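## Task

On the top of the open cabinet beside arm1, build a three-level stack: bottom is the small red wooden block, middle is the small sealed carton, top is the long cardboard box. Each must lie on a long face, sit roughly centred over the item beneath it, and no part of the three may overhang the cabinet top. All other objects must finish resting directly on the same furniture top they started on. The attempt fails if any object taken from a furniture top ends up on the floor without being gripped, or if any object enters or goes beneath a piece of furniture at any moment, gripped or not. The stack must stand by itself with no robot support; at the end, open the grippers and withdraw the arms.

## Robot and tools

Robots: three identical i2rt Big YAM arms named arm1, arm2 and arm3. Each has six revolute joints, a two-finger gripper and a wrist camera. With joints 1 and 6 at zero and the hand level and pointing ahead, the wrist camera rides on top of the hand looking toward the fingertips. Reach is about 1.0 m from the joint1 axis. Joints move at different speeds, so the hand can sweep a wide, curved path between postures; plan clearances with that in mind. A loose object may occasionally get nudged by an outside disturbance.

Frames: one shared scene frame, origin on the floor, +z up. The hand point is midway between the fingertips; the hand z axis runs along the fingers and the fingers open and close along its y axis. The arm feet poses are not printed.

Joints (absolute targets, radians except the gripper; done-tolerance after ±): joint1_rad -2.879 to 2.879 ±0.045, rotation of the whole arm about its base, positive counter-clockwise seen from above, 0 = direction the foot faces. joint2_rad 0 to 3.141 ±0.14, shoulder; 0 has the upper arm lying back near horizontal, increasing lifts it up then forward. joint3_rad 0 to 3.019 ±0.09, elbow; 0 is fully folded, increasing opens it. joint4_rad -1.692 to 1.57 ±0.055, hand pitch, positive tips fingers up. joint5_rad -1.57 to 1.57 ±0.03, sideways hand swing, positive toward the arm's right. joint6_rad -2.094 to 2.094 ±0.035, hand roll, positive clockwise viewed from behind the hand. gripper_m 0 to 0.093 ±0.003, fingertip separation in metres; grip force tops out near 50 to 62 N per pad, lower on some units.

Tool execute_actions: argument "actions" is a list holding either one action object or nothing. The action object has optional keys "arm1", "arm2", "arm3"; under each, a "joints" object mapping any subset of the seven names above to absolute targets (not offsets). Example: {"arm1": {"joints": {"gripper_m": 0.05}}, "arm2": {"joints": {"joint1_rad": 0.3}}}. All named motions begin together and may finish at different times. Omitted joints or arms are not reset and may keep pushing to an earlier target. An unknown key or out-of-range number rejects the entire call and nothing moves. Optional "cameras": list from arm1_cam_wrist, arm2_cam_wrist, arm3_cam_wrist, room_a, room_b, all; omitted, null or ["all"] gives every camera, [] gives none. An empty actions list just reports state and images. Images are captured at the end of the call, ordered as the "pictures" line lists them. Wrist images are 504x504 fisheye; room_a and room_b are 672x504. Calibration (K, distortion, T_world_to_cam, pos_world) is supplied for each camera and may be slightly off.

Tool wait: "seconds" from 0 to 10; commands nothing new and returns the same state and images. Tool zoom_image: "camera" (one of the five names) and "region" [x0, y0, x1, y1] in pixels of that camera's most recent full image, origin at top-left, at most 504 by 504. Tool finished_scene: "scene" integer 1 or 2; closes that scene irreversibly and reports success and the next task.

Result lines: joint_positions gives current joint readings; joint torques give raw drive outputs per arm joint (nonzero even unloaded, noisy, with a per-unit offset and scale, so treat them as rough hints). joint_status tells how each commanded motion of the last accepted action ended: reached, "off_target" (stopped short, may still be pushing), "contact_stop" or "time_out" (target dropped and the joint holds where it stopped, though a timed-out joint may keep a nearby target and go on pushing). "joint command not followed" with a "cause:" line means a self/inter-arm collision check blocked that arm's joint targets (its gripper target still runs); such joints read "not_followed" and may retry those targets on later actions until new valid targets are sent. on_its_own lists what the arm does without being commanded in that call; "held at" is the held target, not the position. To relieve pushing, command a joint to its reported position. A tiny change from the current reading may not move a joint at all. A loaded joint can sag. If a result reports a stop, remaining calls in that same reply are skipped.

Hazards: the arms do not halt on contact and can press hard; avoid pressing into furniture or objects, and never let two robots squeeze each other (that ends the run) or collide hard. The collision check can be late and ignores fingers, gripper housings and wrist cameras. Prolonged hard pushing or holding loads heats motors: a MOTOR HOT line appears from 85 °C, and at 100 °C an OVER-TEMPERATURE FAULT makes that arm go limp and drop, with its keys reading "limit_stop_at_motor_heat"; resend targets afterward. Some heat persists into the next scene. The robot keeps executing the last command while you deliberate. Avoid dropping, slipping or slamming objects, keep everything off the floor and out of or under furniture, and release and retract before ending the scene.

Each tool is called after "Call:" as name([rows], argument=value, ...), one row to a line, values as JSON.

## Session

Call:
execute_actions(actions=[])

Scene clock: 0.00 s.
Joint torques (N m, as the arm reports them, + toward a larger angle): no reading
Motor temperatures (°C, as the motors report them): arm1=[28 34 35 28 31 32] | arm2=[30 31 32 28 29 30] | arm3=[29 28 32 27 30 31]
arm1.joint_positions: joint1_rad=-0.038 joint2_rad=+0.331 joint3_rad=+1.655 joint4_rad=-1.151 joint5_rad=-0.127 joint6_rad=-0.493 gripper_m=+0.094
arm1.joint_status: not commanded
arm1.hand: x=-0.8491 y=+0.6942 z=+1.5506 quat_wxyz=(-0.740, +0.459, -0.447, -0.205) (m; scene frame)
arm2.joint_positions: joint1_rad=-0.039 joint2_rad=+0.338 joint3_rad=+1.693 joint4_rad=-1.381 joint5_rad=+0.066 joint6_rad=-0.087 gripper_m=+0.095
arm2.joint_status: not commanded
arm2.hand: x=+0.1828 y=+0.0237 z=+1.5530 quat_wxyz=(-0.674, +0.233, -0.683, -0.160) (m; scene frame)
arm3.joint_positions: joint1_rad=+0.619 joint2_rad=+0.541 joint3_rad=+1.510 joint4_rad=-1.390 joint5_rad=-0.233 joint6_rad=+0.349 gripper_m=+0.094
arm3.joint_status: not commanded
arm3.hand: x=+0.6902 y=-0.5100 z=+1.3866 quat_wxyz=(-0.306, +0.421, -0.722, -0.456) (m; scene frame)
pictures: arm1_cam_wrist, arm2_cam_wrist, arm3_cam_wrist, room_a, room_b
camera_calibration (this result's frames):
arm1_cam_wrist: T_world_to_cam=[[0.697896, -0.500956, 0.511844, 0.143371], [0.152586, -0.594259, -0.789667, 1.77326], [0.699756, 0.629205, -0.338292, 0.804776], [0, 0, 0, 1]] pos_world=[-0.933779, 0.619227, 1.59915]
arm2_cam_wrist: T_world_to_cam=[[0.538655, -0.836223, 0.102874, -0.236068], [-0.468443, -0.398738, -0.788396, 1.32825], [0.700295, 0.376483, -0.606505, 0.930031], [0, 0, 0, 1]] pos_world=[0.0980713, -0.0179226, 1.63554]
arm3_cam_wrist: T_world_to_cam=[[0.890659, -0.227707, -0.393543, -0.18452], [-0.399337, -0.805604, -0.437643, 0.472871], [-0.217386, 0.546947, -0.80845, 1.67618], [0, 0, 0, 1]] pos_world=[0.717557, -0.577851, 1.48944]
Images, in order (width x height): arm1_cam_wrist 504x504, arm2_cam_wrist 504x504, arm3_cam_wrist 504x504, room_a 672x504, room_b 672x504.

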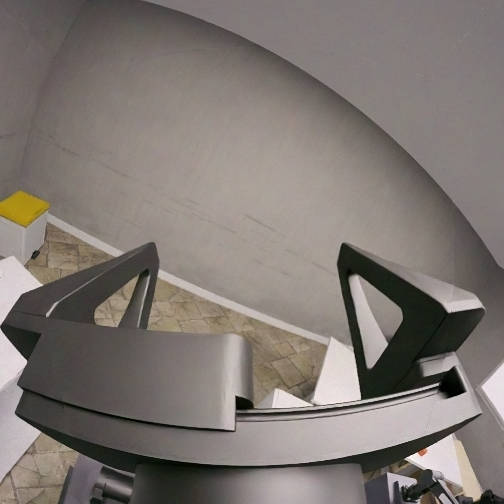

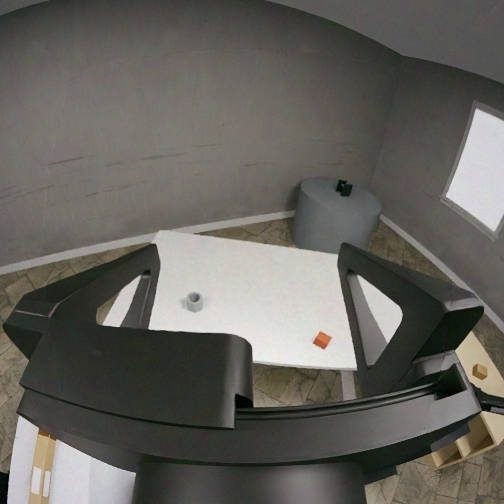

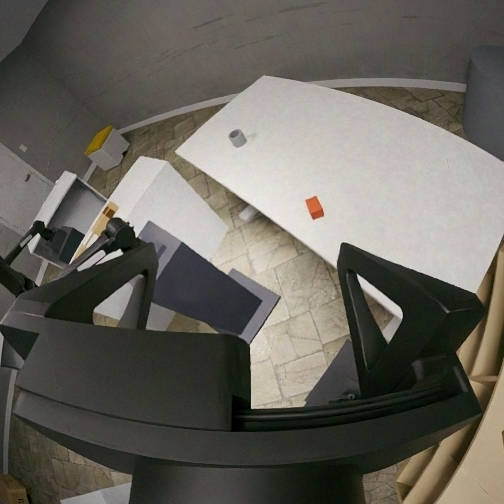

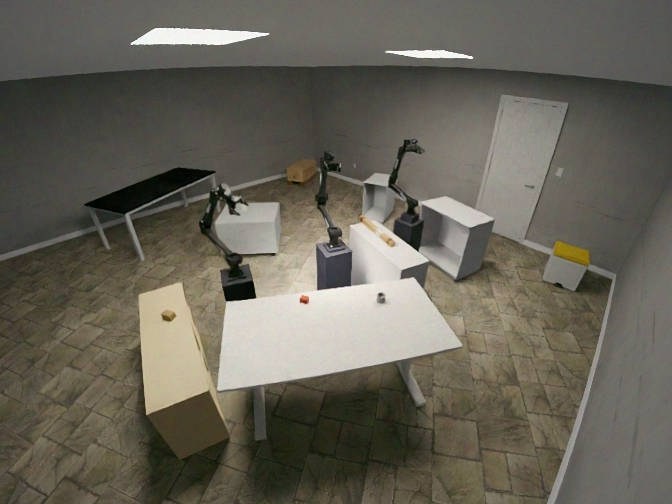

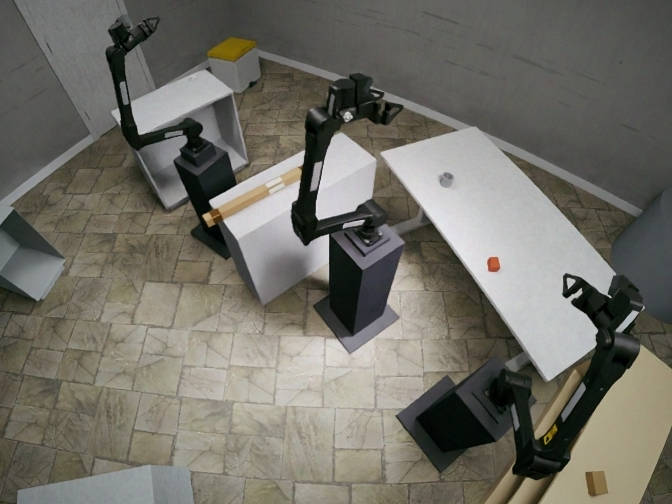

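Call:
zoom_image(camera="room_b", region=[90, 40, 390, 265])

Call:
execute_actions([
  {"arm1": {"joints": {"joint1_rad": -1.7, "joint2_rad": 1.85, "joint3_rad": 1.8, "joint4_rad": -1.5, "joint5_rad": 0, "joint6_rad": 0}}, "arm2": {"joints": {"joint1_rad": -0.743, "joint2_rad": 2.085, "joint3_rad": 1.87, "joint4_rad": -1.33, "joint5_rad": 0, "joint6_rad": 0}}, "arm3": {"joints": {"joint1_rad": -1.307, "joint2_rad": 1.9, "joint3_rad": 1.645, "joint4_rad": -1.29, "joint5_rad": 0, "joint6_rad": 0}}},
], cameras=["arm1_cam_wrist", "arm2_cam_wrist", "arm3_cam_wrist", "room_b"])

Region (90, 40, 390, 265) of room_b's 672x504 image, scaled by 1.680, with more detail than that image has; it fills the top 378 rows of this view, and the rest is white.

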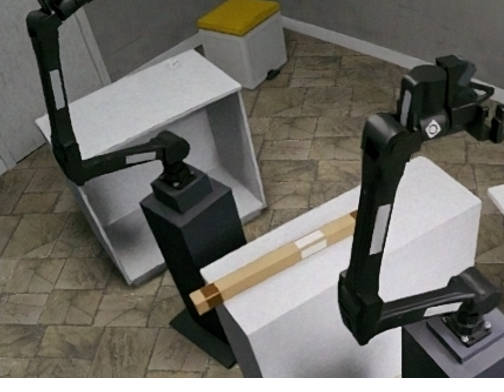

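Scene clock: 37.97 s.
Joint torques (N m, as the arm reports them, + toward a larger angle): arm1=[  0.26 -22.45  11.85  -0.19  -0.12   0.1 ] | arm2=[  0.04 -21.2    9.03   0.5   -0.15   0.1 ] | arm3=[  0.98 -19.98   8.88  -0.05  -0.13  -0.18]
Motor temperatures (°C, as the motors report them): arm1=[28 34 36 28 31 32] | arm2=[30 32 32 28 29 30] | arm3=[29 28 34 27 30 31]
arm1.joint_positions: joint1_rad=-1.701 joint2_rad=+1.868 joint3_rad=+1.772 joint4_rad=-1.493 joint5_rad=+0.002 joint6_rad=-0.011 gripper_m=+0.094
arm1.joint_status: all done
arm1.hand: x=-0.4064 y=+0.2850 z=+1.0177 quat_wxyz=(+0.001, -0.349, -0.937, -0.006) (m; scene frame)
arm2.joint_positions: joint1_rad=-0.742 joint2_rad=+2.077 joint3_rad=+1.867 joint4_rad=-1.333 joint5_rad=-0.001 joint6_rad=-0.007 gripper_m=+0.095
arm2.joint_status: all done
arm2.hand: x=+0.8022 y=-0.0322 z=+0.9643 quat_wxyz=(-0.009, -0.034, -0.999, +0.007) (m; scene frame)
arm3.joint_positions: joint1_rad=-1.314 joint2_rad=+1.901 joint3_rad=+1.636 joint4_rad=-1.287 joint5_rad=+0.002 joint6_rad=+0.016 gripper_m=+0.094
arm3.joint_status: all done
arm3.hand: x=+1.1278 y=-1.0480 z=+0.9066 quat_wxyz=(-0.008, -0.340, -0.940, +0.004) (m; scene frame)
pictures: arm1_cam_wrist, arm2_cam_wrist, arm3_cam_wrist, room_b
camera_calibration (this result's frames):
arm1_cam_wrist: T_world_to_cam=[[-0.639006, -0.769202, -0.000524697, -0.0432725], [-0.623376, 0.517463, 0.586203, -0.990746], [-0.450636, 0.374914, -0.810164, 0.657376], [0, 0, 0, 1]] pos_world=[-0.349022, 0.23293, 1.11334]
arm2_cam_wrist: T_world_to_cam=[[-0.0608035, -0.99812, 0.00770866, 0.0114898], [-0.826386, 0.0546702, 0.560444, 0.133109], [-0.559812, 0.0277067, -0.828156, 1.37359], [0, 0, 0, 1]] pos_world=[0.879651, -0.0338666, 1.06286]
arm3_cam_wrist: T_world_to_cam=[[-0.63345, -0.773775, 0.00354908, -0.0990696], [-0.633134, 0.520941, 0.572505, 0.742182], [-0.444839, 0.360406, -0.819894, 1.74898], [0, 0, 0, 1]] pos_world=[1.18516, -1.09364, 1.00943]
Images, in order (width x height): arm1_cam_wrist 504x504, arm2_cam_wrist 504x504, arm3_cam_wrist 504x504, room_b 672x504.

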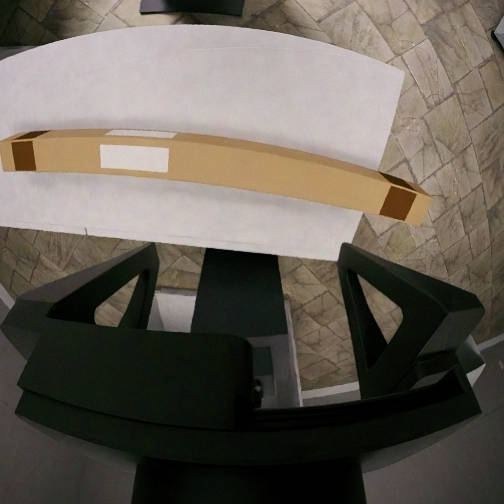

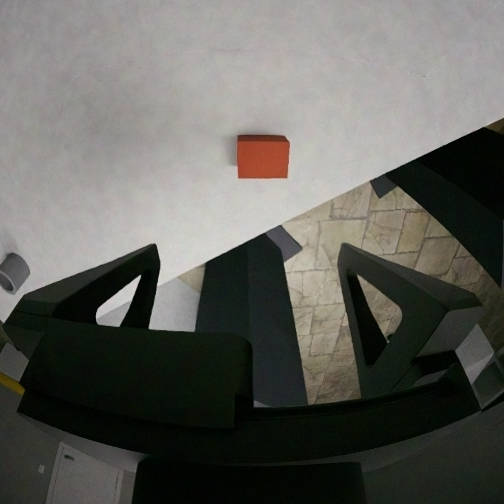

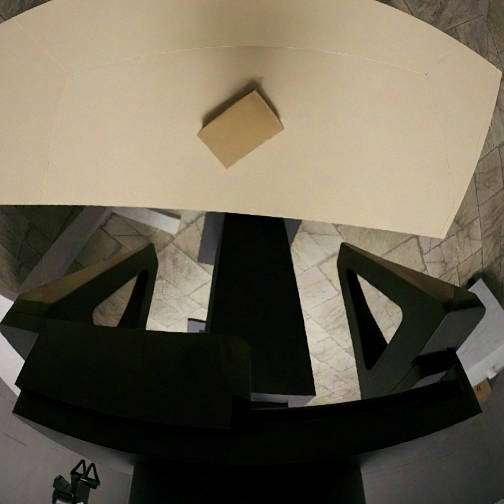

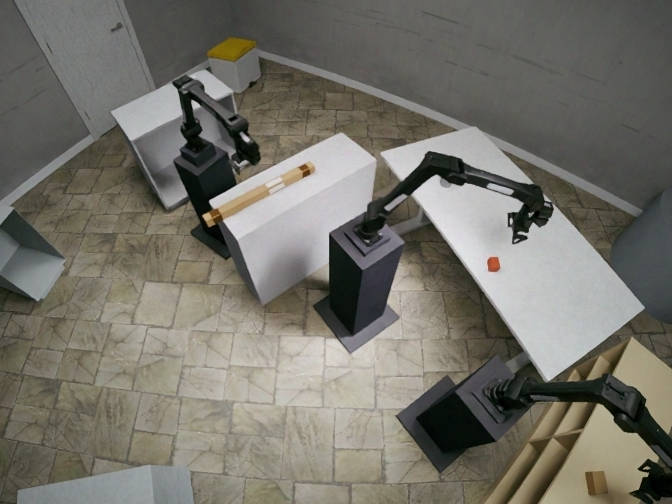

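Call:
zoom_image(camera="arm2_cam_wrist", region=[200, 100, 326, 226])

Call:
zoom_image(camera="arm3_cam_wrist", region=[180, 60, 306, 186])

Region (200, 100, 326, 226) of arm2_cam_wrist's 504x504 image, scaled by 4.000, with more detail than that image has.

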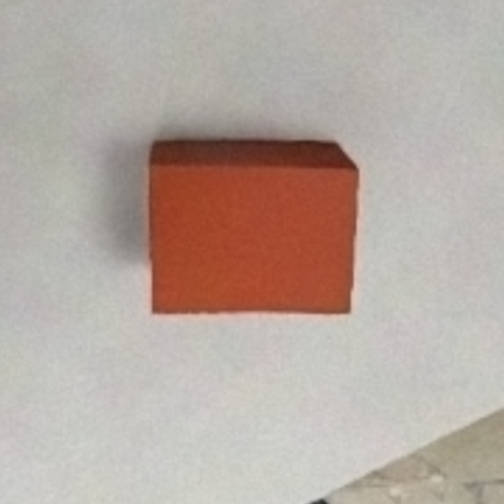

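Region (180, 60, 306, 186) of arm3_cam_wrist's 504x504 image, scaled by 4.000, with more detail than that image has.

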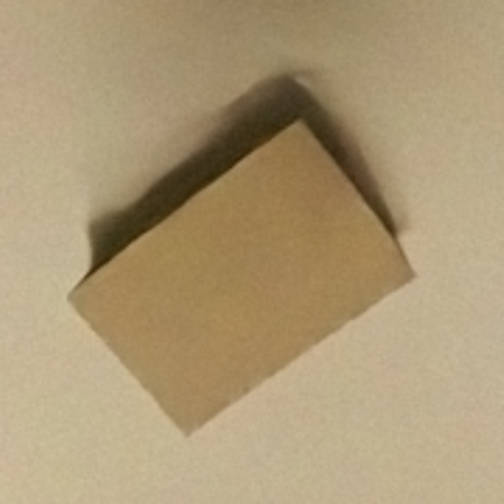

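Call:
zoom_image(camera="arm1_cam_wrist", region=[0, 100, 252, 250])

Call:
zoom_image(camera="arm1_cam_wrist", region=[252, 50, 504, 270])

Call:
execute_actions([
  {"arm2": {"joints": {"joint1_rad": -0.772, "joint2_rad": 2.345, "joint3_rad": 1.75, "joint4_rad": -0.968, "joint6_rad": -0.02}}, "arm3": {"joints": {"joint1_rad": -1.292, "joint2_rad": 2.185, "joint3_rad": 1.575, "joint4_rad": -0.945, "joint6_rad": 0.96}}},
], cameras=["arm2_cam_wrist", "arm3_cam_wrist"])

Region (0, 100, 252, 250) of arm1_cam_wrist's 504x504 image, scaled by 2.000, with more detail than that image has; it fills the top 300 rows of this view, and the rest is white.

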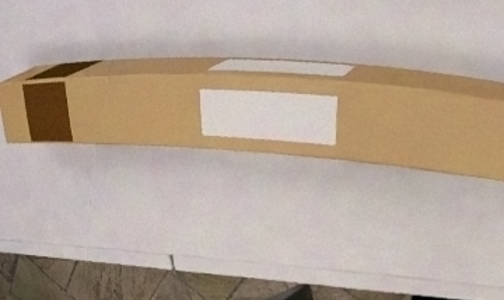

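Region (252, 50, 504, 270) of arm1_cam_wrist's 504x504 image, scaled by 2.000, with more detail than that image has; it fills the top 440 rows of this view, and the rest is white.

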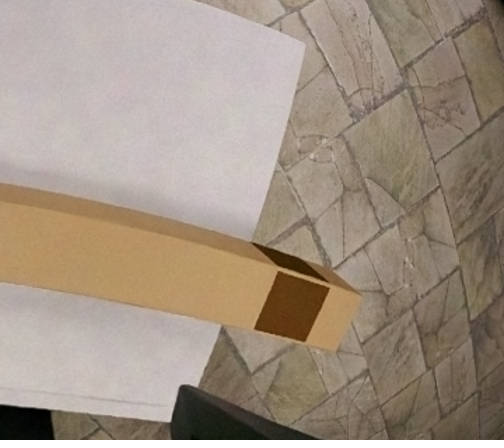

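Scene clock: 67.57 s.
Joint torques (N m, as the arm reports them, + toward a larger angle): arm1=[  0.77 -22.77  11.82  -0.2   -0.15   0.1 ] | arm2=[ -0.08 -22.81   7.89   0.98  -0.04  -0.02] | arm3=[  0.94 -22.03   8.08   0.58  -0.04   0.07]
Motor temperatures (°C, as the motors report them): arm1=[28 36 40 28 31 32] | arm2=[30 33 34 28 29 30] | arm3=[29 30 35 27 30 31]
arm1.joint_positions: joint1_rad=-1.701 joint2_rad=+1.868 joint3_rad=+1.772 joint4_rad=-1.493 joint5_rad=+0.002 joint6_rad=-0.011 gripper_m=+0.094
arm1.joint_status: not commanded
arm1.hand: x=-0.4064 y=+0.2850 z=+1.0177 quat_wxyz=(+0.001, -0.349, -0.937, -0.006) (m; scene frame)
arm2.joint_positions: joint1_rad=-0.772 joint2_rad=+2.343 joint3_rad=+1.744 joint4_rad=-0.983 joint5_rad=-0.003 joint6_rad=-0.013 gripper_m=+0.095
arm2.joint_status: all done
arm2.hand: x=+0.8008 y=-0.0548 z=+0.7547 quat_wxyz=(+0.010, -0.046, -0.999, +0.006) (m; scene frame)
arm3.joint_positions: joint1_rad=-1.297 joint2_rad=+2.191 joint3_rad=+1.556 joint4_rad=-0.957 joint5_rad=+0.002 joint6_rad=+0.944 gripper_m=+0.094
arm3.joint_status: all done
arm3.hand: x=+1.1475 y=-1.0505 z=+0.7126 quat_wxyz=(+0.011, -0.719, -0.695, +0.002) (m; scene frame)
pictures: arm2_cam_wrist, arm3_cam_wrist
camera_calibration (this result's frames):
arm2_cam_wrist: T_world_to_cam=[[-0.0850863, -0.996357, 0.00576331, 0.0115067], [-0.803003, 0.0719965, 0.59161, 0.209269], [-0.58987, 0.04571, -0.806203, 1.20838], [0, 0, 0, 1]] pos_world=[0.881809, -0.0588368, 0.850327]
arm3_cam_wrist: T_world_to_cam=[[-0.999434, 0.0263095, 0.0209856, 1.16018], [0.0336351, 0.801687, 0.596797, 0.379589], [-0.00112243, 0.597165, -0.802118, 1.32646], [0, 0, 0, 1]] pos_world=[1.14825, -1.12695, 0.813089]
Images, in order (width x height): arm2_cam_wrist 504x504, arm3_cam_wrist 504x504.

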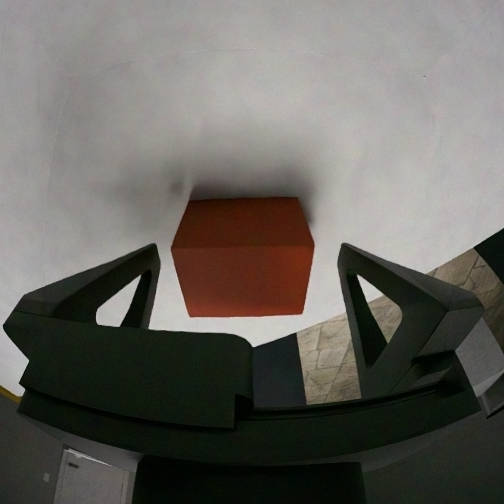

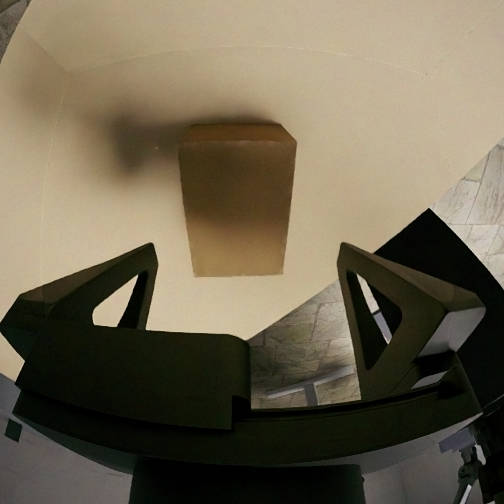

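Call:
execute_actions([
  {"arm1": {"joints": {"joint1_rad": -1.603, "joint2_rad": 1.96, "joint3_rad": 1.505, "joint4_rad": -1.092, "joint6_rad": 1.815}}, "arm2": {"joints": {"joint2_rad": 2.38, "joint4_rad": -0.94}}, "arm3": {"joints": {"joint2_rad": 2.287, "joint3_rad": 1.585, "joint4_rad": -0.83}}},
], cameras=["arm1_cam_wrist", "arm2_cam_wrist", "arm3_cam_wrist"])

Scene clock: 94.13 s.
Joint torques (N m, as the arm reports them, + toward a larger angle): arm1=[ -0.11 -22.5   10.12   0.35  -0.02   0.14] | arm2=[  0.11 -20.78   7.91   1.02  -0.04  -0.05] | arm3=[  1.19 -21.52   8.02   0.73  -0.05   0.08]
Motor temperatures (°C, as the motors report them): arm1=[28 36 41 28 31 32] | arm2=[30 34 34 28 29 30] | arm3=[29 31 35 27 30 31]
arm1.joint_positions: joint1_rad=-1.594 joint2_rad=+1.973 joint3_rad=+1.483 joint4_rad=-1.100 joint5_rad=+0.000 joint6_rad=+1.801 gripper_m=+0.094
arm1.joint_status: all done
arm1.hand: x=-0.3725 y=+0.3383 z=+0.8546 quat_wxyz=(+0.006, -0.935, -0.353, -0.002) (m; scene frame)
arm2.joint_positions: joint1_rad=-0.772 joint2_rad=+2.351 joint3_rad=+1.744 joint4_rad=-0.957 joint5_rad=-0.003 joint6_rad=-0.013 gripper_m=+0.095
arm2.joint_status: all done
arm2.hand: x=+0.8052 y=-0.0553 z=+0.7497 quat_wxyz=(+0.001, -0.046, -0.999, +0.006) (m; scene frame)
arm3.joint_positions: joint1_rad=-1.297 joint2_rad=+2.284 joint3_rad=+1.560 joint4_rad=-0.842 joint5_rad=+0.002 joint6_rad=+0.944 gripper_m=+0.094
arm3.joint_status: all done
arm3.hand: x=+1.1545 y=-1.0560 z=+0.6596 quat_wxyz=(-0.002, -0.719, -0.695, +0.000) (m; scene frame)
pictures: arm1_cam_wrist, arm2_cam_wrist, arm3_cam_wrist
camera_calibration (this result's frames):
arm1_cam_wrist: T_world_to_cam=[[-0.676315, 0.736391, 0.0180789, -0.519775], [0.602537, 0.538929, 0.588647, -0.454296], [0.423731, 0.409004, -0.808188, 0.832994], [0, 0, 0, 1]] pos_world=[-0.430767, 0.286893, 0.950033]
arm2_cam_wrist: T_world_to_cam=[[-0.0849192, -0.996369, 0.00613753, 0.0109517], [-0.813659, 0.0728998, 0.576753, 0.23568], [-0.575106, 0.0439835, -0.816895, 1.20298], [0, 0, 0, 1]] pos_world=[0.884536, -0.0591806, 0.846714]
arm3_cam_wrist: T_world_to_cam=[[-0.999639, 0.0268708, -0.000210537, 1.18326], [0.021683, 0.811222, 0.584335, 0.447428], [0.0158724, 0.58412, -0.811512, 1.25999], [0, 0, 0, 1]] pos_world=[1.15314, -1.13074, 0.761299]
Images, in order (width x height): arm1_cam_wrist 504x504, arm2_cam_wrist 504x504, arm3_cam_wrist 504x504.

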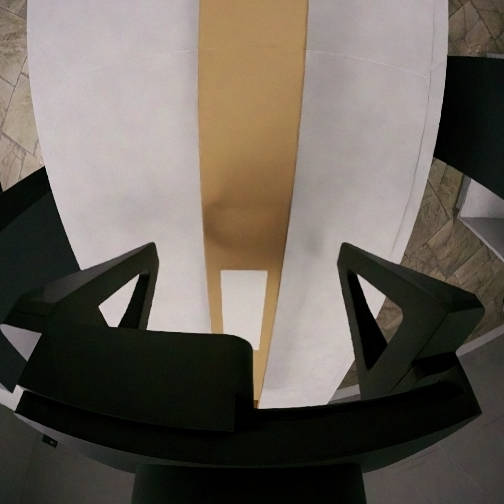

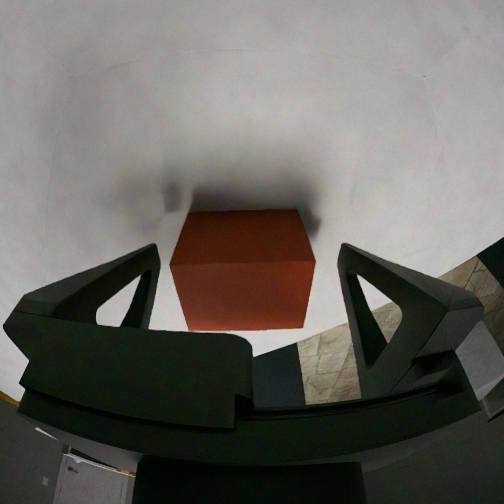

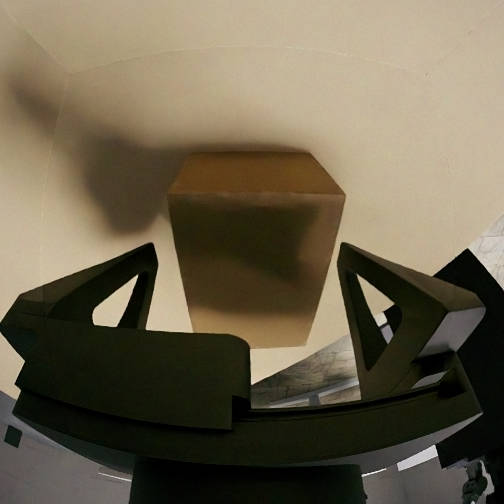

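Call:
execute_actions([
  {"arm1": {"joints": {"joint1_rad": -1.62, "joint2_rad": 2.02, "joint3_rad": 1.433, "joint4_rad": -0.944}}, "arm2": {"joints": {"joint2_rad": 2.351, "gripper_m": 0.035}}, "arm3": {"joints": {"gripper_m": 0.04}}},
], cameras=["arm1_cam_wrist"])

Scene clock: 113.27 s.
Joint torques (N m, as the arm reports them, + toward a larger angle): arm1=[  0.1  -22.26   8.33   0.41  -0.02   0.12] | arm2=[  0.32 -23.24   7.88   0.9   -0.1   -0.01] | arm3=[  0.49 -21.59   8.04   0.58   0.01   0.07]
Motor temperatures (°C, as the motors report them): arm1=[28 36 40 28 31 32] | arm2=[30 34 34 28 29 30] | arm3=[29 31 35 27 30 31]
arm1.joint_positions: joint1_rad=-1.613 joint2_rad=+2.028 joint3_rad=+1.425 joint4_rad=-0.952 joint5_rad=+0.000 joint6_rad=+1.801 gripper_m=+0.094
arm1.joint_status: all done
arm1.hand: x=-0.3752 y=+0.3273 z=+0.8055 quat_wxyz=(-0.009, -0.939, -0.344, -0.012) (m; scene frame)
arm2.joint_positions: joint1_rad=-0.772 joint2_rad=+2.351 joint3_rad=+1.744 joint4_rad=-0.956 joint5_rad=-0.002 joint6_rad=-0.014 gripper_m=+0.060
arm2.joint_status: gripper_m off_target (ended at +0.060, target +0.035); the others done
arm2.hand: x=+0.8054 y=-0.0555 z=+0.7497 quat_wxyz=(+0.000, -0.046, -0.999, +0.007) (m; scene frame)
arm3.joint_positions: joint1_rad=-1.297 joint2_rad=+2.284 joint3_rad=+1.560 joint4_rad=-0.842 joint5_rad=+0.001 joint6_rad=+0.945 gripper_m=+0.059
arm3.joint_status: gripper_m off_target (ended at +0.059, target +0.040)
arm3.hand: x=+1.1547 y=-1.0559 z=+0.6596 quat_wxyz=(-0.002, -0.720, -0.694, +0.000) (m; scene frame)
pictures: arm1_cam_wrist
camera_calibration (this result's frames):
arm1_cam_wrist: T_world_to_cam=[[-0.661333, 0.749922, -0.0159871, -0.483938], [0.596625, 0.538824, 0.594733, -0.424931], [0.454618, 0.383778, -0.803764, 0.815275], [0, 0, 0, 1]] pos_world=[-0.437158, 0.278995, 0.900272]
Images, in order (width x height): arm1_cam_wrist 504x504.

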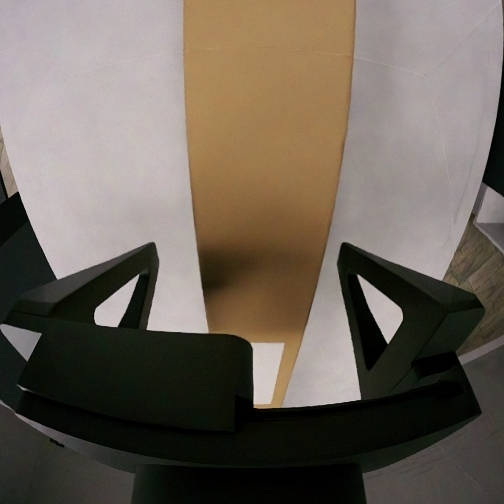

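Call:
execute_actions([
  {"arm1": {"joints": {"joint2_rad": 2.05, "joint3_rad": 1.412}}, "arm2": {"joints": {"gripper_m": 0.093}}, "arm3": {"joints": {"joint2_rad": 2.05, "joint3_rad": 2.17, "joint4_rad": -1.655, "joint6_rad": 1.465}}},
], cameras=["arm2_cam_wrist"])

Scene clock: 160.03 s.
Joint torques (N m, as the arm reports them, + toward a larger angle): arm1=[  0.11 -21.05   7.75   0.31  -0.02   0.13] | arm2=[  0.   -23.65   7.84   1.08  -0.07  -0.03] | arm3=[  0.85 -22.91   9.59  -0.67   0.05   0.06]
Motor temperatures (°C, as the motors report them): arm1=[28 37 38 28 31 32] | arm2=[30 35 34 28 29 30] | arm3=[29 32 35 27 30 31]
arm1.joint_positions: joint1_rad=-1.613 joint2_rad=+2.044 joint3_rad=+1.409 joint4_rad=-0.951 joint5_rad=+0.000 joint6_rad=+1.801 gripper_m=+0.094
arm1.joint_status: all done
arm1.hand: x=-0.3829 y=+0.3332 z=+0.7916 quat_wxyz=(+0.004, -0.939, -0.344, -0.004) (m; scene frame)
arm2.joint_positions: joint1_rad=-0.772 joint2_rad=+2.351 joint3_rad=+1.744 joint4_rad=-0.956 joint5_rad=-0.002 joint6_rad=-0.014 gripper_m=+0.093
arm2.joint_status: all done
arm2.hand: x=+0.8054 y=-0.0555 z=+0.7497 quat_wxyz=(+0.000, -0.046, -0.999, +0.007) (m; scene frame)
arm3.joint_positions: joint1_rad=-1.297 joint2_rad=+2.052 joint3_rad=+2.155 joint4_rad=-1.643 joint5_rad=+0.001 joint6_rad=+1.449 gripper_m=+0.059
arm3.joint_status: all done
arm3.hand: x=+1.1835 y=-1.0785 z=+1.0144 quat_wxyz=(-0.014, -0.870, -0.493, -0.005) (m; scene frame)
pictures: arm2_cam_wrist
camera_calibration (this result's frames):
arm2_cam_wrist: T_world_to_cam=[[-0.084532, -0.996397, 0.00691601, 0.00991976], [-0.814076, 0.0730634, 0.576144, 0.236633], [-0.574573, 0.0430725, -0.817319, 1.20293], [0, 0, 0, 1]] pos_world=[0.884645, -0.0592182, 0.846772]
Images, in order (width x height): arm2_cam_wrist 504x504.

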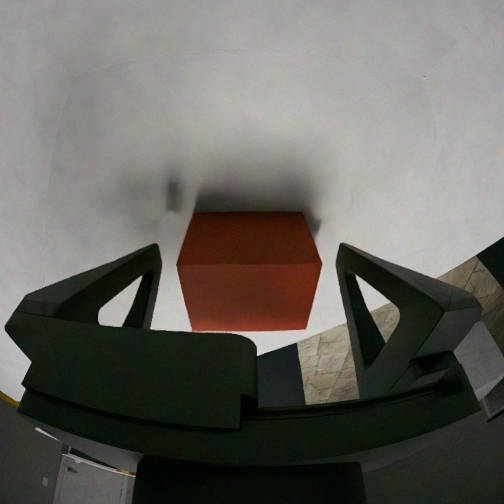

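Call:
execute_actions([
  {"arm1": {"joints": {"joint2_rad": 2.044, "gripper_m": 0.03}}, "arm2": {"joints": {"joint2_rad": 0.85}}, "arm3": {"joints": {"joint1_rad": 0.73}}},
], cameras=["arm3_cam_wrist", "room_b"])

Scene clock: 168.57 s.
Joint torques (N m, as the arm reports them, + toward a larger angle): arm1=[  0.12 -21.56   7.76   0.28  -0.02   0.11] | arm2=[ 0.36 -0.19  7.05  2.3  -0.12 -0.05] | arm3=[  0.4  -23.32   9.65  -0.56   0.15   0.04]
Motor temperatures (°C, as the motors report them): arm1=[28 37 38 28 31 32] | arm2=[30 35 34 28 29 30] | arm3=[29 32 35 27 30 31]
arm1.joint_positions: joint1_rad=-1.613 joint2_rad=+2.044 joint3_rad=+1.409 joint4_rad=-0.950 joint5_rad=+0.000 joint6_rad=+1.803 gripper_m=+0.049
arm1.joint_status: gripper_m off_target (ended at +0.049, target +0.030); the others done
arm1.hand: x=-0.3828 y=+0.3331 z=+0.7916 quat_wxyz=(+0.004, -0.939, -0.344, -0.004) (m; scene frame)
arm2.joint_positions: joint1_rad=-0.772 joint2_rad=+0.849 joint3_rad=+1.753 joint4_rad=-0.948 joint5_rad=-0.002 joint6_rad=-0.014 gripper_m=+0.093
arm2.joint_status: all done
arm2.hand: x=+0.4677 y=-0.0066 z=+1.6127 quat_wxyz=(-0.687, -0.027, -0.725, +0.046) (m; scene frame)
arm3.joint_positions: joint1_rad=+0.731 joint2_rad=+2.057 joint3_rad=+2.155 joint4_rad=-1.643 joint5_rad=-0.002 joint6_rad=+1.450 gripper_m=+0.059
arm3.joint_status: all done
arm3.hand: x=+0.8059 y=-0.0503 z=+1.0117 quat_wxyz=(-0.001, -0.041, -0.999, -0.013) (m; scene frame)
pictures: arm3_cam_wrist, room_b
camera_calibration (this result's frames):
arm3_cam_wrist: T_world_to_cam=[[-0.0750647, -0.99689, -0.0240104, 0.0352688], [-0.80895, 0.0467987, 0.586012, 0.0626345], [-0.583066, 0.063412, -0.809946, 1.41875], [0, 0, 0, 1]] pos_world=[0.880542, -0.0577381, 1.11326]
Images, in order (width x height): arm3_cam_wrist 504x504, room_b 672x504.

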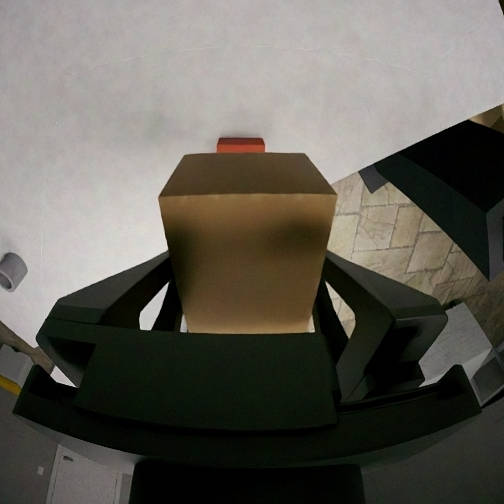

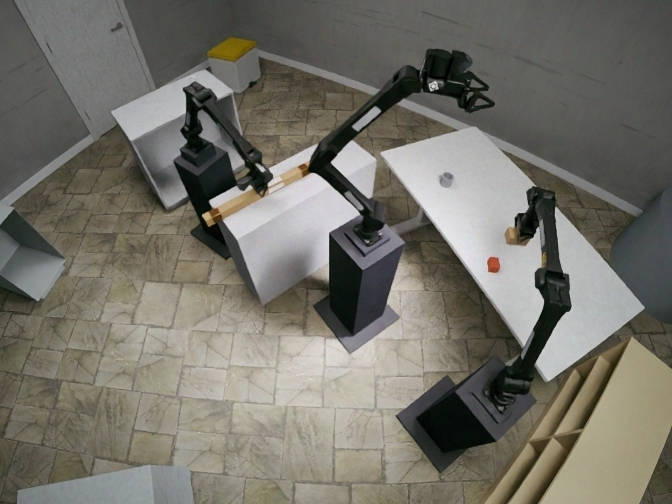

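Call:
zoom_image(camera="arm3_cam_wrist", region=[180, 110, 306, 200])

Region (180, 110, 306, 200) of arm3_cam_wrist's 504x504 image, scaled by 4.000, with more detail than that image has; it fills the top 360 rows of this view, and the rest is white.

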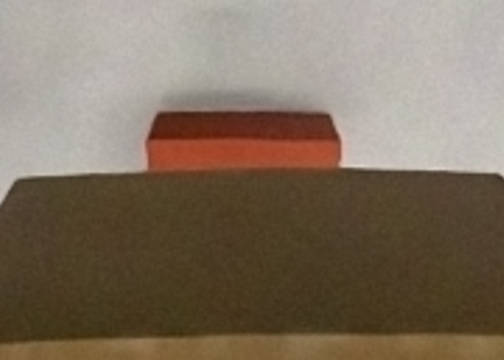

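Call:
execute_actions([
  {"arm1": {"joints": {"joint1_rad": 1.25, "joint2_rad": 1.92, "joint3_rad": 1.89, "joint4_rad": -1.495, "joint6_rad": 1.48}}, "arm3": {"joints": {"joint1_rad": 0.755, "joint2_rad": 2.122, "joint3_rad": 2.02, "joint4_rad": -1.434, "joint6_rad": 1.485}}},
], cameras=["arm1_cam_wrist", "arm3_cam_wrist", "room_b"])

Scene clock: 216.43 s.
Joint torques (N m, as the arm reports them, + toward a larger angle): arm1=[ -0.25 -24.79  10.93  -0.25   0.08  -0.12] | arm2=[ 0.12 -0.59  6.96  2.21 -0.08 -0.02] | arm3=[  1.11 -24.86   9.4    0.6    0.18   0.07]
Motor temperatures (°C, as the motors report them): arm1=[28 37 38 28 31 32] | arm2=[30 33 34 28 29 30] | arm3=[29 33 36 27 30 31]
arm1.joint_positions: joint1_rad=+1.258 joint2_rad=+1.943 joint3_rad=+1.873 joint4_rad=-1.488 joint5_rad=-0.002 joint6_rad=+1.491 gripper_m=+0.049
arm1.joint_status: all done
arm1.hand: x=-1.2084 y=+1.1444 z=+1.0009 quat_wxyz=(-0.005, +0.363, -0.932, -0.003) (m; scene frame)
arm2.joint_positions: joint1_rad=-0.772 joint2_rad=+0.849 joint3_rad=+1.753 joint4_rad=-0.948 joint5_rad=-0.002 joint6_rad=-0.014 gripper_m=+0.093
arm2.joint_status: not commanded
arm2.hand: x=+0.4677 y=-0.0066 z=+1.6127 quat_wxyz=(-0.687, -0.027, -0.725, +0.046) (m; scene frame)
arm3.joint_positions: joint1_rad=+0.751 joint2_rad=+2.136 joint3_rad=+2.006 joint4_rad=-1.446 joint5_rad=-0.002 joint6_rad=+1.470 gripper_m=+0.059
arm3.joint_status: all done
arm3.hand: x=+0.7959 y=-0.0337 z=+0.9054 quat_wxyz=(+0.001, -0.042, -0.999, +0.002) (m; scene frame)
pictures: arm1_cam_wrist, arm3_cam_wrist, room_b
camera_calibration (this result's frames):
arm1_cam_wrist: T_world_to_cam=[[0.690623, -0.723183, 0.00687671, 1.65194], [-0.595766, -0.563501, 0.572301, -0.641211], [-0.410003, -0.399341, -0.820015, 0.905214], [0, 0, 0, 1]] pos_world=[-1.15174, 1.19482, 1.09789]
arm3_cam_wrist: T_world_to_cam=[[-0.0751138, -0.997155, 0.00629959, 0.0210685], [-0.805371, 0.0643897, 0.589264, 0.110934], [-0.587993, 0.0391883, -0.807916, 1.32702], [0, 0, 0, 1]] pos_world=[0.871205, -0.0381382, 1.00662]
Images, in order (width x height): arm1_cam_wrist 504x504, arm3_cam_wrist 504x504, room_b 672x504.

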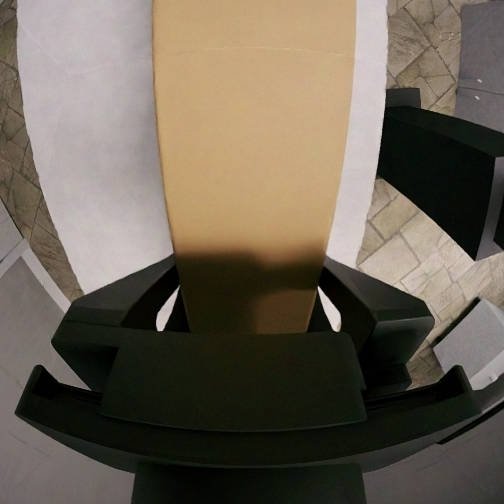

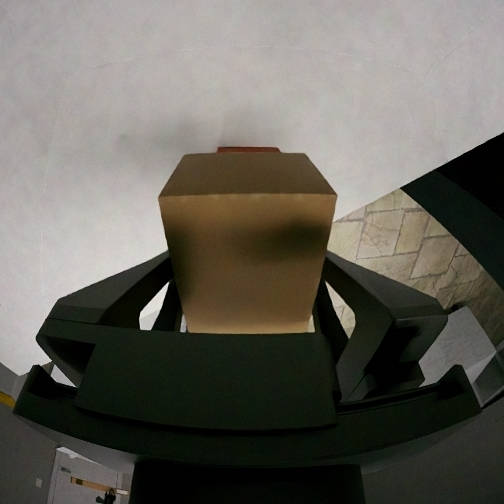

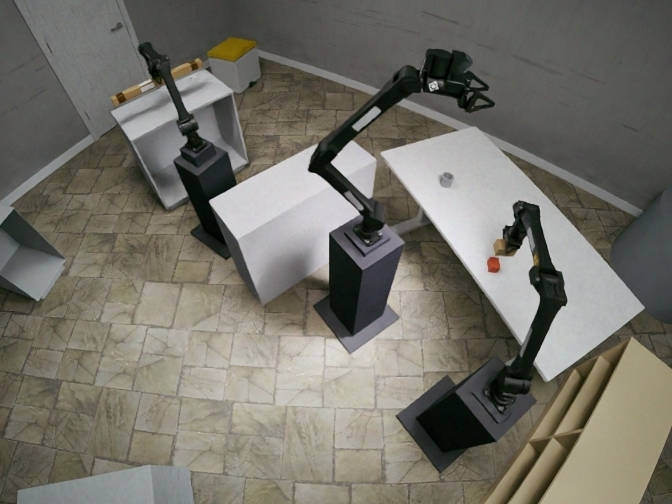

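Call:
zoom_image(camera="room_b", region=[95, 30, 263, 170])

Call:
zoom_image(camera="arm3_cam_wrist", region=[150, 120, 350, 210])

Region (95, 30, 263, 170) of room_b's 672x504 image, scaled by 3.000, with more detail than that image has.

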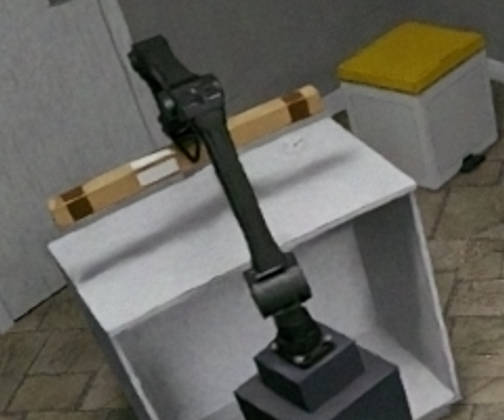

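Region (150, 120, 350, 210) of arm3_cam_wrist's 504x504 image, scaled by 2.520, with more detail than that image has; it fills the top 227 rows of this view, and the rest is white.

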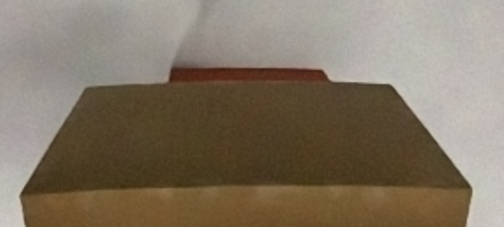

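Call:
execute_actions([
  {"arm1": {"joints": {"joint1_rad": 1.19, "joint2_rad": 2.295, "joint3_rad": 2.085, "joint4_rad": -1.297, "joint6_rad": 1.365}}, "arm3": {"joints": {"joint2_rad": 2.176, "joint3_rad": 1.88, "joint4_rad": -1.236}}},
], cameras=["room_a"])

Scene clock: 249.27 s.
Joint torques (N m, as the arm reports them, + toward a larger angle): arm1=[  0.57 -28.47  11.18   0.29   0.08  -0.14] | arm2=[ 0.28  0.09  7.05  2.39 -0.11 -0.03] | arm3=[  0.42 -24.17   8.55   0.5    0.15   0.06]
Motor temperatures (°C, as the motors report them): arm1=[28 38 40 28 31 32] | arm2=[30 32 34 28 29 30] | arm3=[29 33 36 27 30 31]
arm1.joint_positions: joint1_rad=+1.183 joint2_rad=+2.309 joint3_rad=+2.061 joint4_rad=-1.302 joint5_rad=-0.002 joint6_rad=+1.379 gripper_m=+0.049
arm1.joint_status: all done
arm1.hand: x=-1.2218 y=+1.2501 z=+0.8398 quat_wxyz=(-0.005, +0.380, -0.925, -0.007) (m; scene frame)
arm2.joint_positions: joint1_rad=-0.772 joint2_rad=+0.849 joint3_rad=+1.753 joint4_rad=-0.948 joint5_rad=-0.002 joint6_rad=-0.014 gripper_m=+0.093
arm2.joint_status: not commanded
arm2.hand: x=+0.4677 y=-0.0066 z=+1.6127 quat_wxyz=(-0.687, -0.027, -0.725, +0.046) (m; scene frame)
arm3.joint_positions: joint1_rad=+0.751 joint2_rad=+2.181 joint3_rad=+1.871 joint4_rad=-1.248 joint5_rad=-0.002 joint6_rad=+1.470 gripper_m=+0.059
arm3.joint_status: all done
arm3.hand: x=+0.7962 y=-0.0319 z=+0.8265 quat_wxyz=(+0.000, -0.042, -0.999, -0.007) (m; scene frame)
pictures: room_a
Images, in order (width x height): room_a 672x504.

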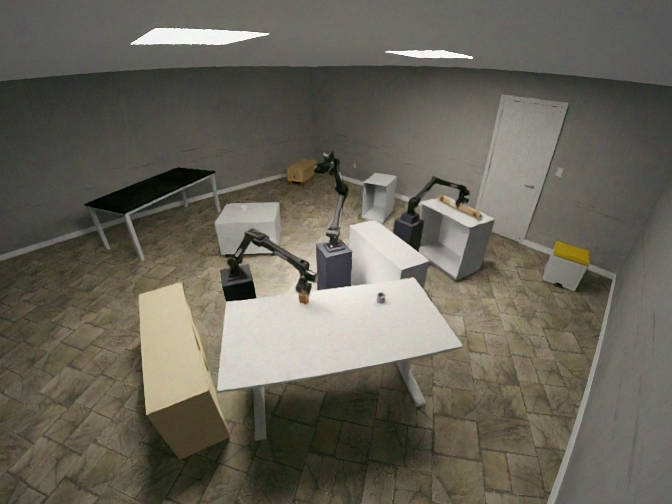

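Call:
execute_actions([
  {"arm1": {"joints": {"joint2_rad": 2.345}}, "arm3": {"joints": {"joint2_rad": 2.215}}},
], cameras=["room_a"])

Call:
zoom_image(camera="room_a", region=[270, 255, 340, 315])

Scene clock: 252.57 s.
Joint torques (N m, as the arm reports them, + toward a larger angle): arm1=[  0.43 -26.62  10.96   0.22   0.16  -0.13] | arm2=[ 0.29 -0.26  7.03  2.21 -0.09 -0.02] | arm3=[  0.98 -21.21   8.62   0.59   0.17   0.03]
Motor temperatures (°C, as the motors report them): arm1=[28 38 40 28 31 32] | arm2=[30 32 34 28 29 30] | arm3=[29 33 36 27 30 31]
arm1.joint_positions: joint1_rad=+1.183 joint2_rad=+2.347 joint3_rad=+2.061 joint4_rad=-1.302 joint5_rad=-0.005 joint6_rad=+1.376 gripper_m=+0.049
arm1.joint_status: all done
arm1.hand: x=-1.2193 y=+1.2460 z=+0.8140 quat_wxyz=(-0.007, +0.381, -0.924, +0.012) (m; scene frame)
arm2.joint_positions: joint1_rad=-0.772 joint2_rad=+0.849 joint3_rad=+1.753 joint4_rad=-0.948 joint5_rad=-0.002 joint6_rad=-0.014 gripper_m=+0.093
arm2.joint_status: not commanded
arm2.hand: x=+0.4677 y=-0.0066 z=+1.6127 quat_wxyz=(-0.687, -0.027, -0.725, +0.046) (m; scene frame)
arm3.joint_positions: joint1_rad=+0.751 joint2_rad=+2.194 joint3_rad=+1.871 joint4_rad=-1.247 joint5_rad=-0.001 joint6_rad=+1.470 gripper_m=+0.059
arm3.joint_status: all done
arm3.hand: x=+0.7961 y=-0.0328 z=+0.8179 quat_wxyz=(+0.001, -0.042, -0.999, -0.001) (m; scene frame)
pictures: room_a
Images, in order (width x height): room_a 672x504.

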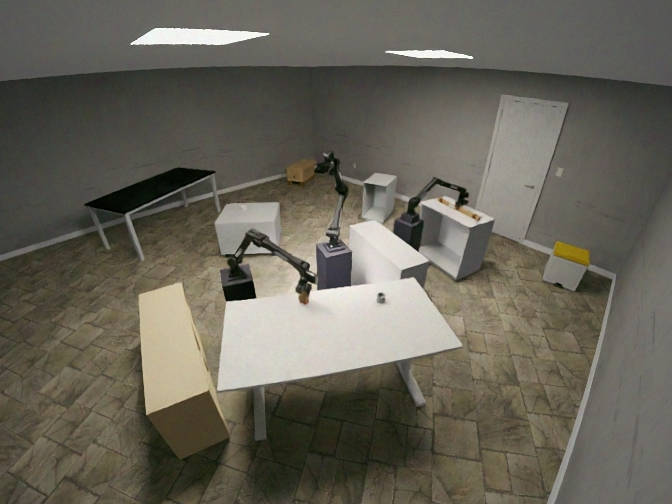

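Region (270, 255, 340, 315) of room_a's 672x504 image, scaled by 7.200, with more detail than that image has; it fills the top 432 rows of this view, and the rest is white.

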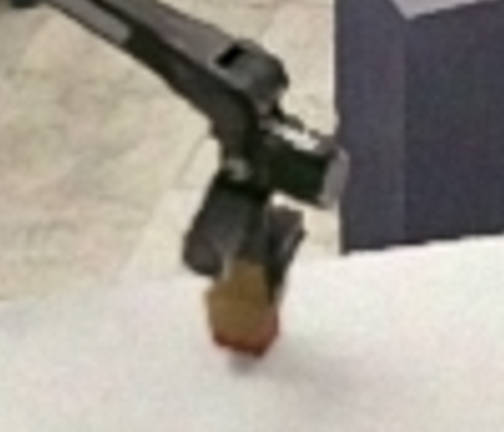

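Call:
execute_actions([
  {"arm1": {"joints": {"gripper_m": 0.09}}, "arm3": {"joints": {"joint2_rad": 2.194, "gripper_m": 0.093}}},
], cameras=[])

Call:
execute_actions([
  {"arm1": {"joints": {"joint2_rad": 1.75}}, "arm3": {"joints": {"joint2_rad": 1.9}}},
], cameras=["arm1_cam_wrist", "arm3_cam_wrist"])

Scene clock: 255.77 s.
Joint torques (N m, as the arm reports them, + toward a larger angle): arm1=[  0.57 -27.45  11.01   0.22   0.09  -0.11] | arm2=[ 0.42 -0.19  7.01  2.22 -0.08 -0.05] | arm3=[  1.25 -23.57   8.69   0.59   0.14   0.06]
Motor temperatures (°C, as the motors report them): arm1=[28 38 40 28 31 32] | arm2=[30 32 34 28 29 30] | arm3=[29 33 36 27 30 31]
arm1.joint_positions: joint1_rad=+1.183 joint2_rad=+2.347 joint3_rad=+2.061 joint4_rad=-1.302 joint5_rad=-0.003 joint6_rad=+1.376 gripper_m=+0.090
arm1.joint_status: all done
arm1.hand: x=-1.2190 y=+1.2463 z=+0.8140 quat_wxyz=(-0.008, +0.382, -0.924, +0.012) (m; scene frame)
arm2.joint_positions: joint1_rad=-0.772 joint2_rad=+0.849 joint3_rad=+1.753 joint4_rad=-0.948 joint5_rad=-0.002 joint6_rad=-0.014 gripper_m=+0.093
arm2.joint_status: not commanded
arm2.hand: x=+0.4677 y=-0.0066 z=+1.6127 quat_wxyz=(-0.687, -0.027, -0.725, +0.046) (m; scene frame)
arm3.joint_positions: joint1_rad=+0.751 joint2_rad=+2.194 joint3_rad=+1.871 joint4_rad=-1.247 joint5_rad=-0.001 joint6_rad=+1.470 gripper_m=+0.093
arm3.joint_status: all done
arm3.hand: x=+0.7961 y=-0.0328 z=+0.8179 quat_wxyz=(+0.001, -0.042, -0.999, -0.001) (m; scene frame)
pictures: none
No camera images: the call's "cameras" was empty. Leave "cameras" out to get every camera's image.

Scene clock: 257.77 s.
Joint torques (N m, as the arm reports them, + toward a larger angle): arm1=[  0.71 -22.08  11.47   1.13   0.05  -0.16] | arm2=[ 0.4   0.05  7.03  2.33 -0.05 -0.02] | arm3=[  0.52 -19.54   9.71   1.17   0.17   0.04]
Motor temperatures (°C, as the motors report them): arm1=[28 38 40 28 31 32] | arm2=[30 32 34 28 29 30] | arm3=[29 33 36 27 30 31]
arm1.joint_positions: joint1_rad=+1.183 joint2_rad=+1.765 joint3_rad=+2.067 joint4_rad=-1.301 joint5_rad=-0.002 joint6_rad=+1.376 gripper_m=+0.090
arm1.joint_status: all done
arm1.hand: x=-1.2042 y=+1.2143 z=+1.2110 quat_wxyz=(+0.048, +0.369, -0.887, -0.274) (m; scene frame)
arm2.joint_positions: joint1_rad=-0.772 joint2_rad=+0.849 joint3_rad=+1.753 joint4_rad=-0.948 joint5_rad=-0.002 joint6_rad=-0.014 gripper_m=+0.093
arm2.joint_status: not commanded
arm2.hand: x=+0.4677 y=-0.0066 z=+1.6127 quat_wxyz=(-0.687, -0.027, -0.725, +0.046) (m; scene frame)
arm3.joint_positions: joint1_rad=+0.751 joint2_rad=+1.893 joint3_rad=+1.869 joint4_rad=-1.247 joint5_rad=-0.001 joint6_rad=+1.470 gripper_m=+0.093
arm3.joint_status: all done
arm3.hand: x=+0.7962 y=-0.0325 z=+1.0110 quat_wxyz=(-0.020, -0.041, -0.988, -0.149) (m; scene frame)
pictures: arm1_cam_wrist, arm3_cam_wrist
camera_calibration (this result's frames):
arm1_cam_wrist: T_world_to_cam=[[0.644657, -0.568229, -0.511403, 2.08227], [-0.414018, -0.821872, 0.3913, 0.0322522], [-0.642656, -0.0405239, -0.765082, 0.32469], [0, 0, 0, 1]] pos_world=[-1.12033, 1.22287, 1.30067]
arm3_cam_wrist: T_world_to_cam=[[-0.0678504, -0.953697, -0.293017, 0.319874], [-0.837276, -0.105283, 0.536548, 0.122044], [-0.542554, 0.281741, -0.791364, 1.36747], [0, 0, 0, 1]] pos_world=[0.865817, -0.0673616, 1.11042]
Images, in order (width x height): arm1_cam_wrist 504x504, arm3_cam_wrist 504x504.

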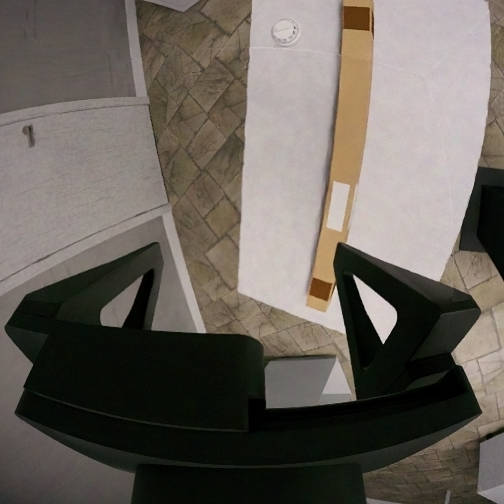

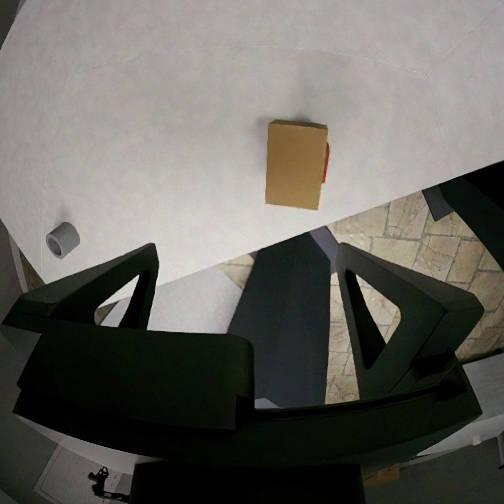

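Call:
execute_actions([
  {"arm1": {"joints": {"joint1_rad": -0.65, "joint2_rad": 1.75, "joint3_rad": 1.65, "joint4_rad": -1.45, "joint6_rad": 0.03}}, "arm2": {"joints": {"joint2_rad": 2.3}}, "arm3": {"joints": {"joint1_rad": -0.6, "joint2_rad": 1.0, "joint3_rad": 1.3}}},
], cameras=["arm2_cam_wrist", "room_a"])

Scene clock: 284.20 s.
Joint torques (N m, as the arm reports them, + toward a larger angle): arm1=[  1.15 -20.85  10.06  -0.13  -0.11  -0.12] | arm2=[  0.33 -22.86   8.15   0.88  -0.09  -0.04] | arm3=[ 0.38 -4.52  9.04  1.33 -0.03  0.  ]
Motor temperatures (°C, as the motors report them): arm1=[28 38 41 28 31 32] | arm2=[30 32 34 28 29 30] | arm3=[29 33 36 27 30 31]
arm1.joint_positions: joint1_rad=-0.660 joint2_rad=+1.767 joint3_rad=+1.643 joint4_rad=-1.443 joint5_rad=+0.001 joint6_rad=+0.044 gripper_m=+0.090
arm1.joint_status: all done
arm1.hand: x=-0.3196 y=+0.8334 z=+1.0247 quat_wxyz=(-0.010, +0.135, -0.991, +0.001) (m; scene frame)
arm2.joint_positions: joint1_rad=-0.772 joint2_rad=+2.298 joint3_rad=+1.746 joint4_rad=-0.947 joint5_rad=-0.002 joint6_rad=-0.014 gripper_m=+0.093
arm2.joint_status: all done
arm2.hand: x=+0.8206 y=-0.0566 z=+0.7841 quat_wxyz=(-0.032, -0.046, -0.998, +0.008) (m; scene frame)
arm3.joint_positions: joint1_rad=-0.599 joint2_rad=+0.992 joint3_rad=+1.302 joint4_rad=-1.239 joint5_rad=+0.003 joint6_rad=+1.470 gripper_m=+0.093
arm3.joint_status: all done
arm3.hand: x=+1.0573 y=-0.6690 z=+1.1906 quat_wxyz=(-0.231, -0.624, -0.715, -0.215) (m; scene frame)
pictures: arm2_cam_wrist, room_a
camera_calibration (this result's frames):
arm2_cam_wrist: T_world_to_cam=[[-0.0840542, -0.996427, 0.00826369, 0.00843258], [-0.848971, 0.0759524, 0.522953, 0.299751], [-0.521712, 0.0369408, -0.852321, 1.22355], [0, 0, 0, 1]] pos_world=[0.893529, -0.0595632, 0.88603]
Images, in order (width x height): arm2_cam_wrist 504x504, room_a 672x504.

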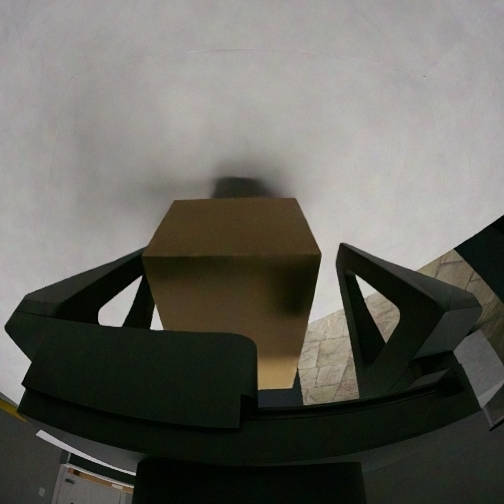

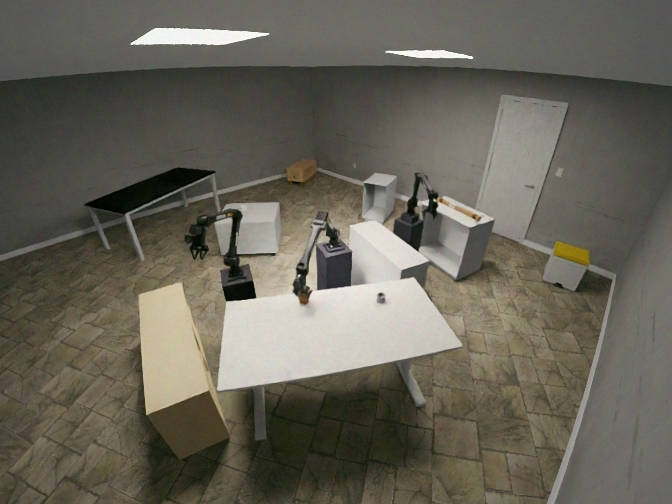

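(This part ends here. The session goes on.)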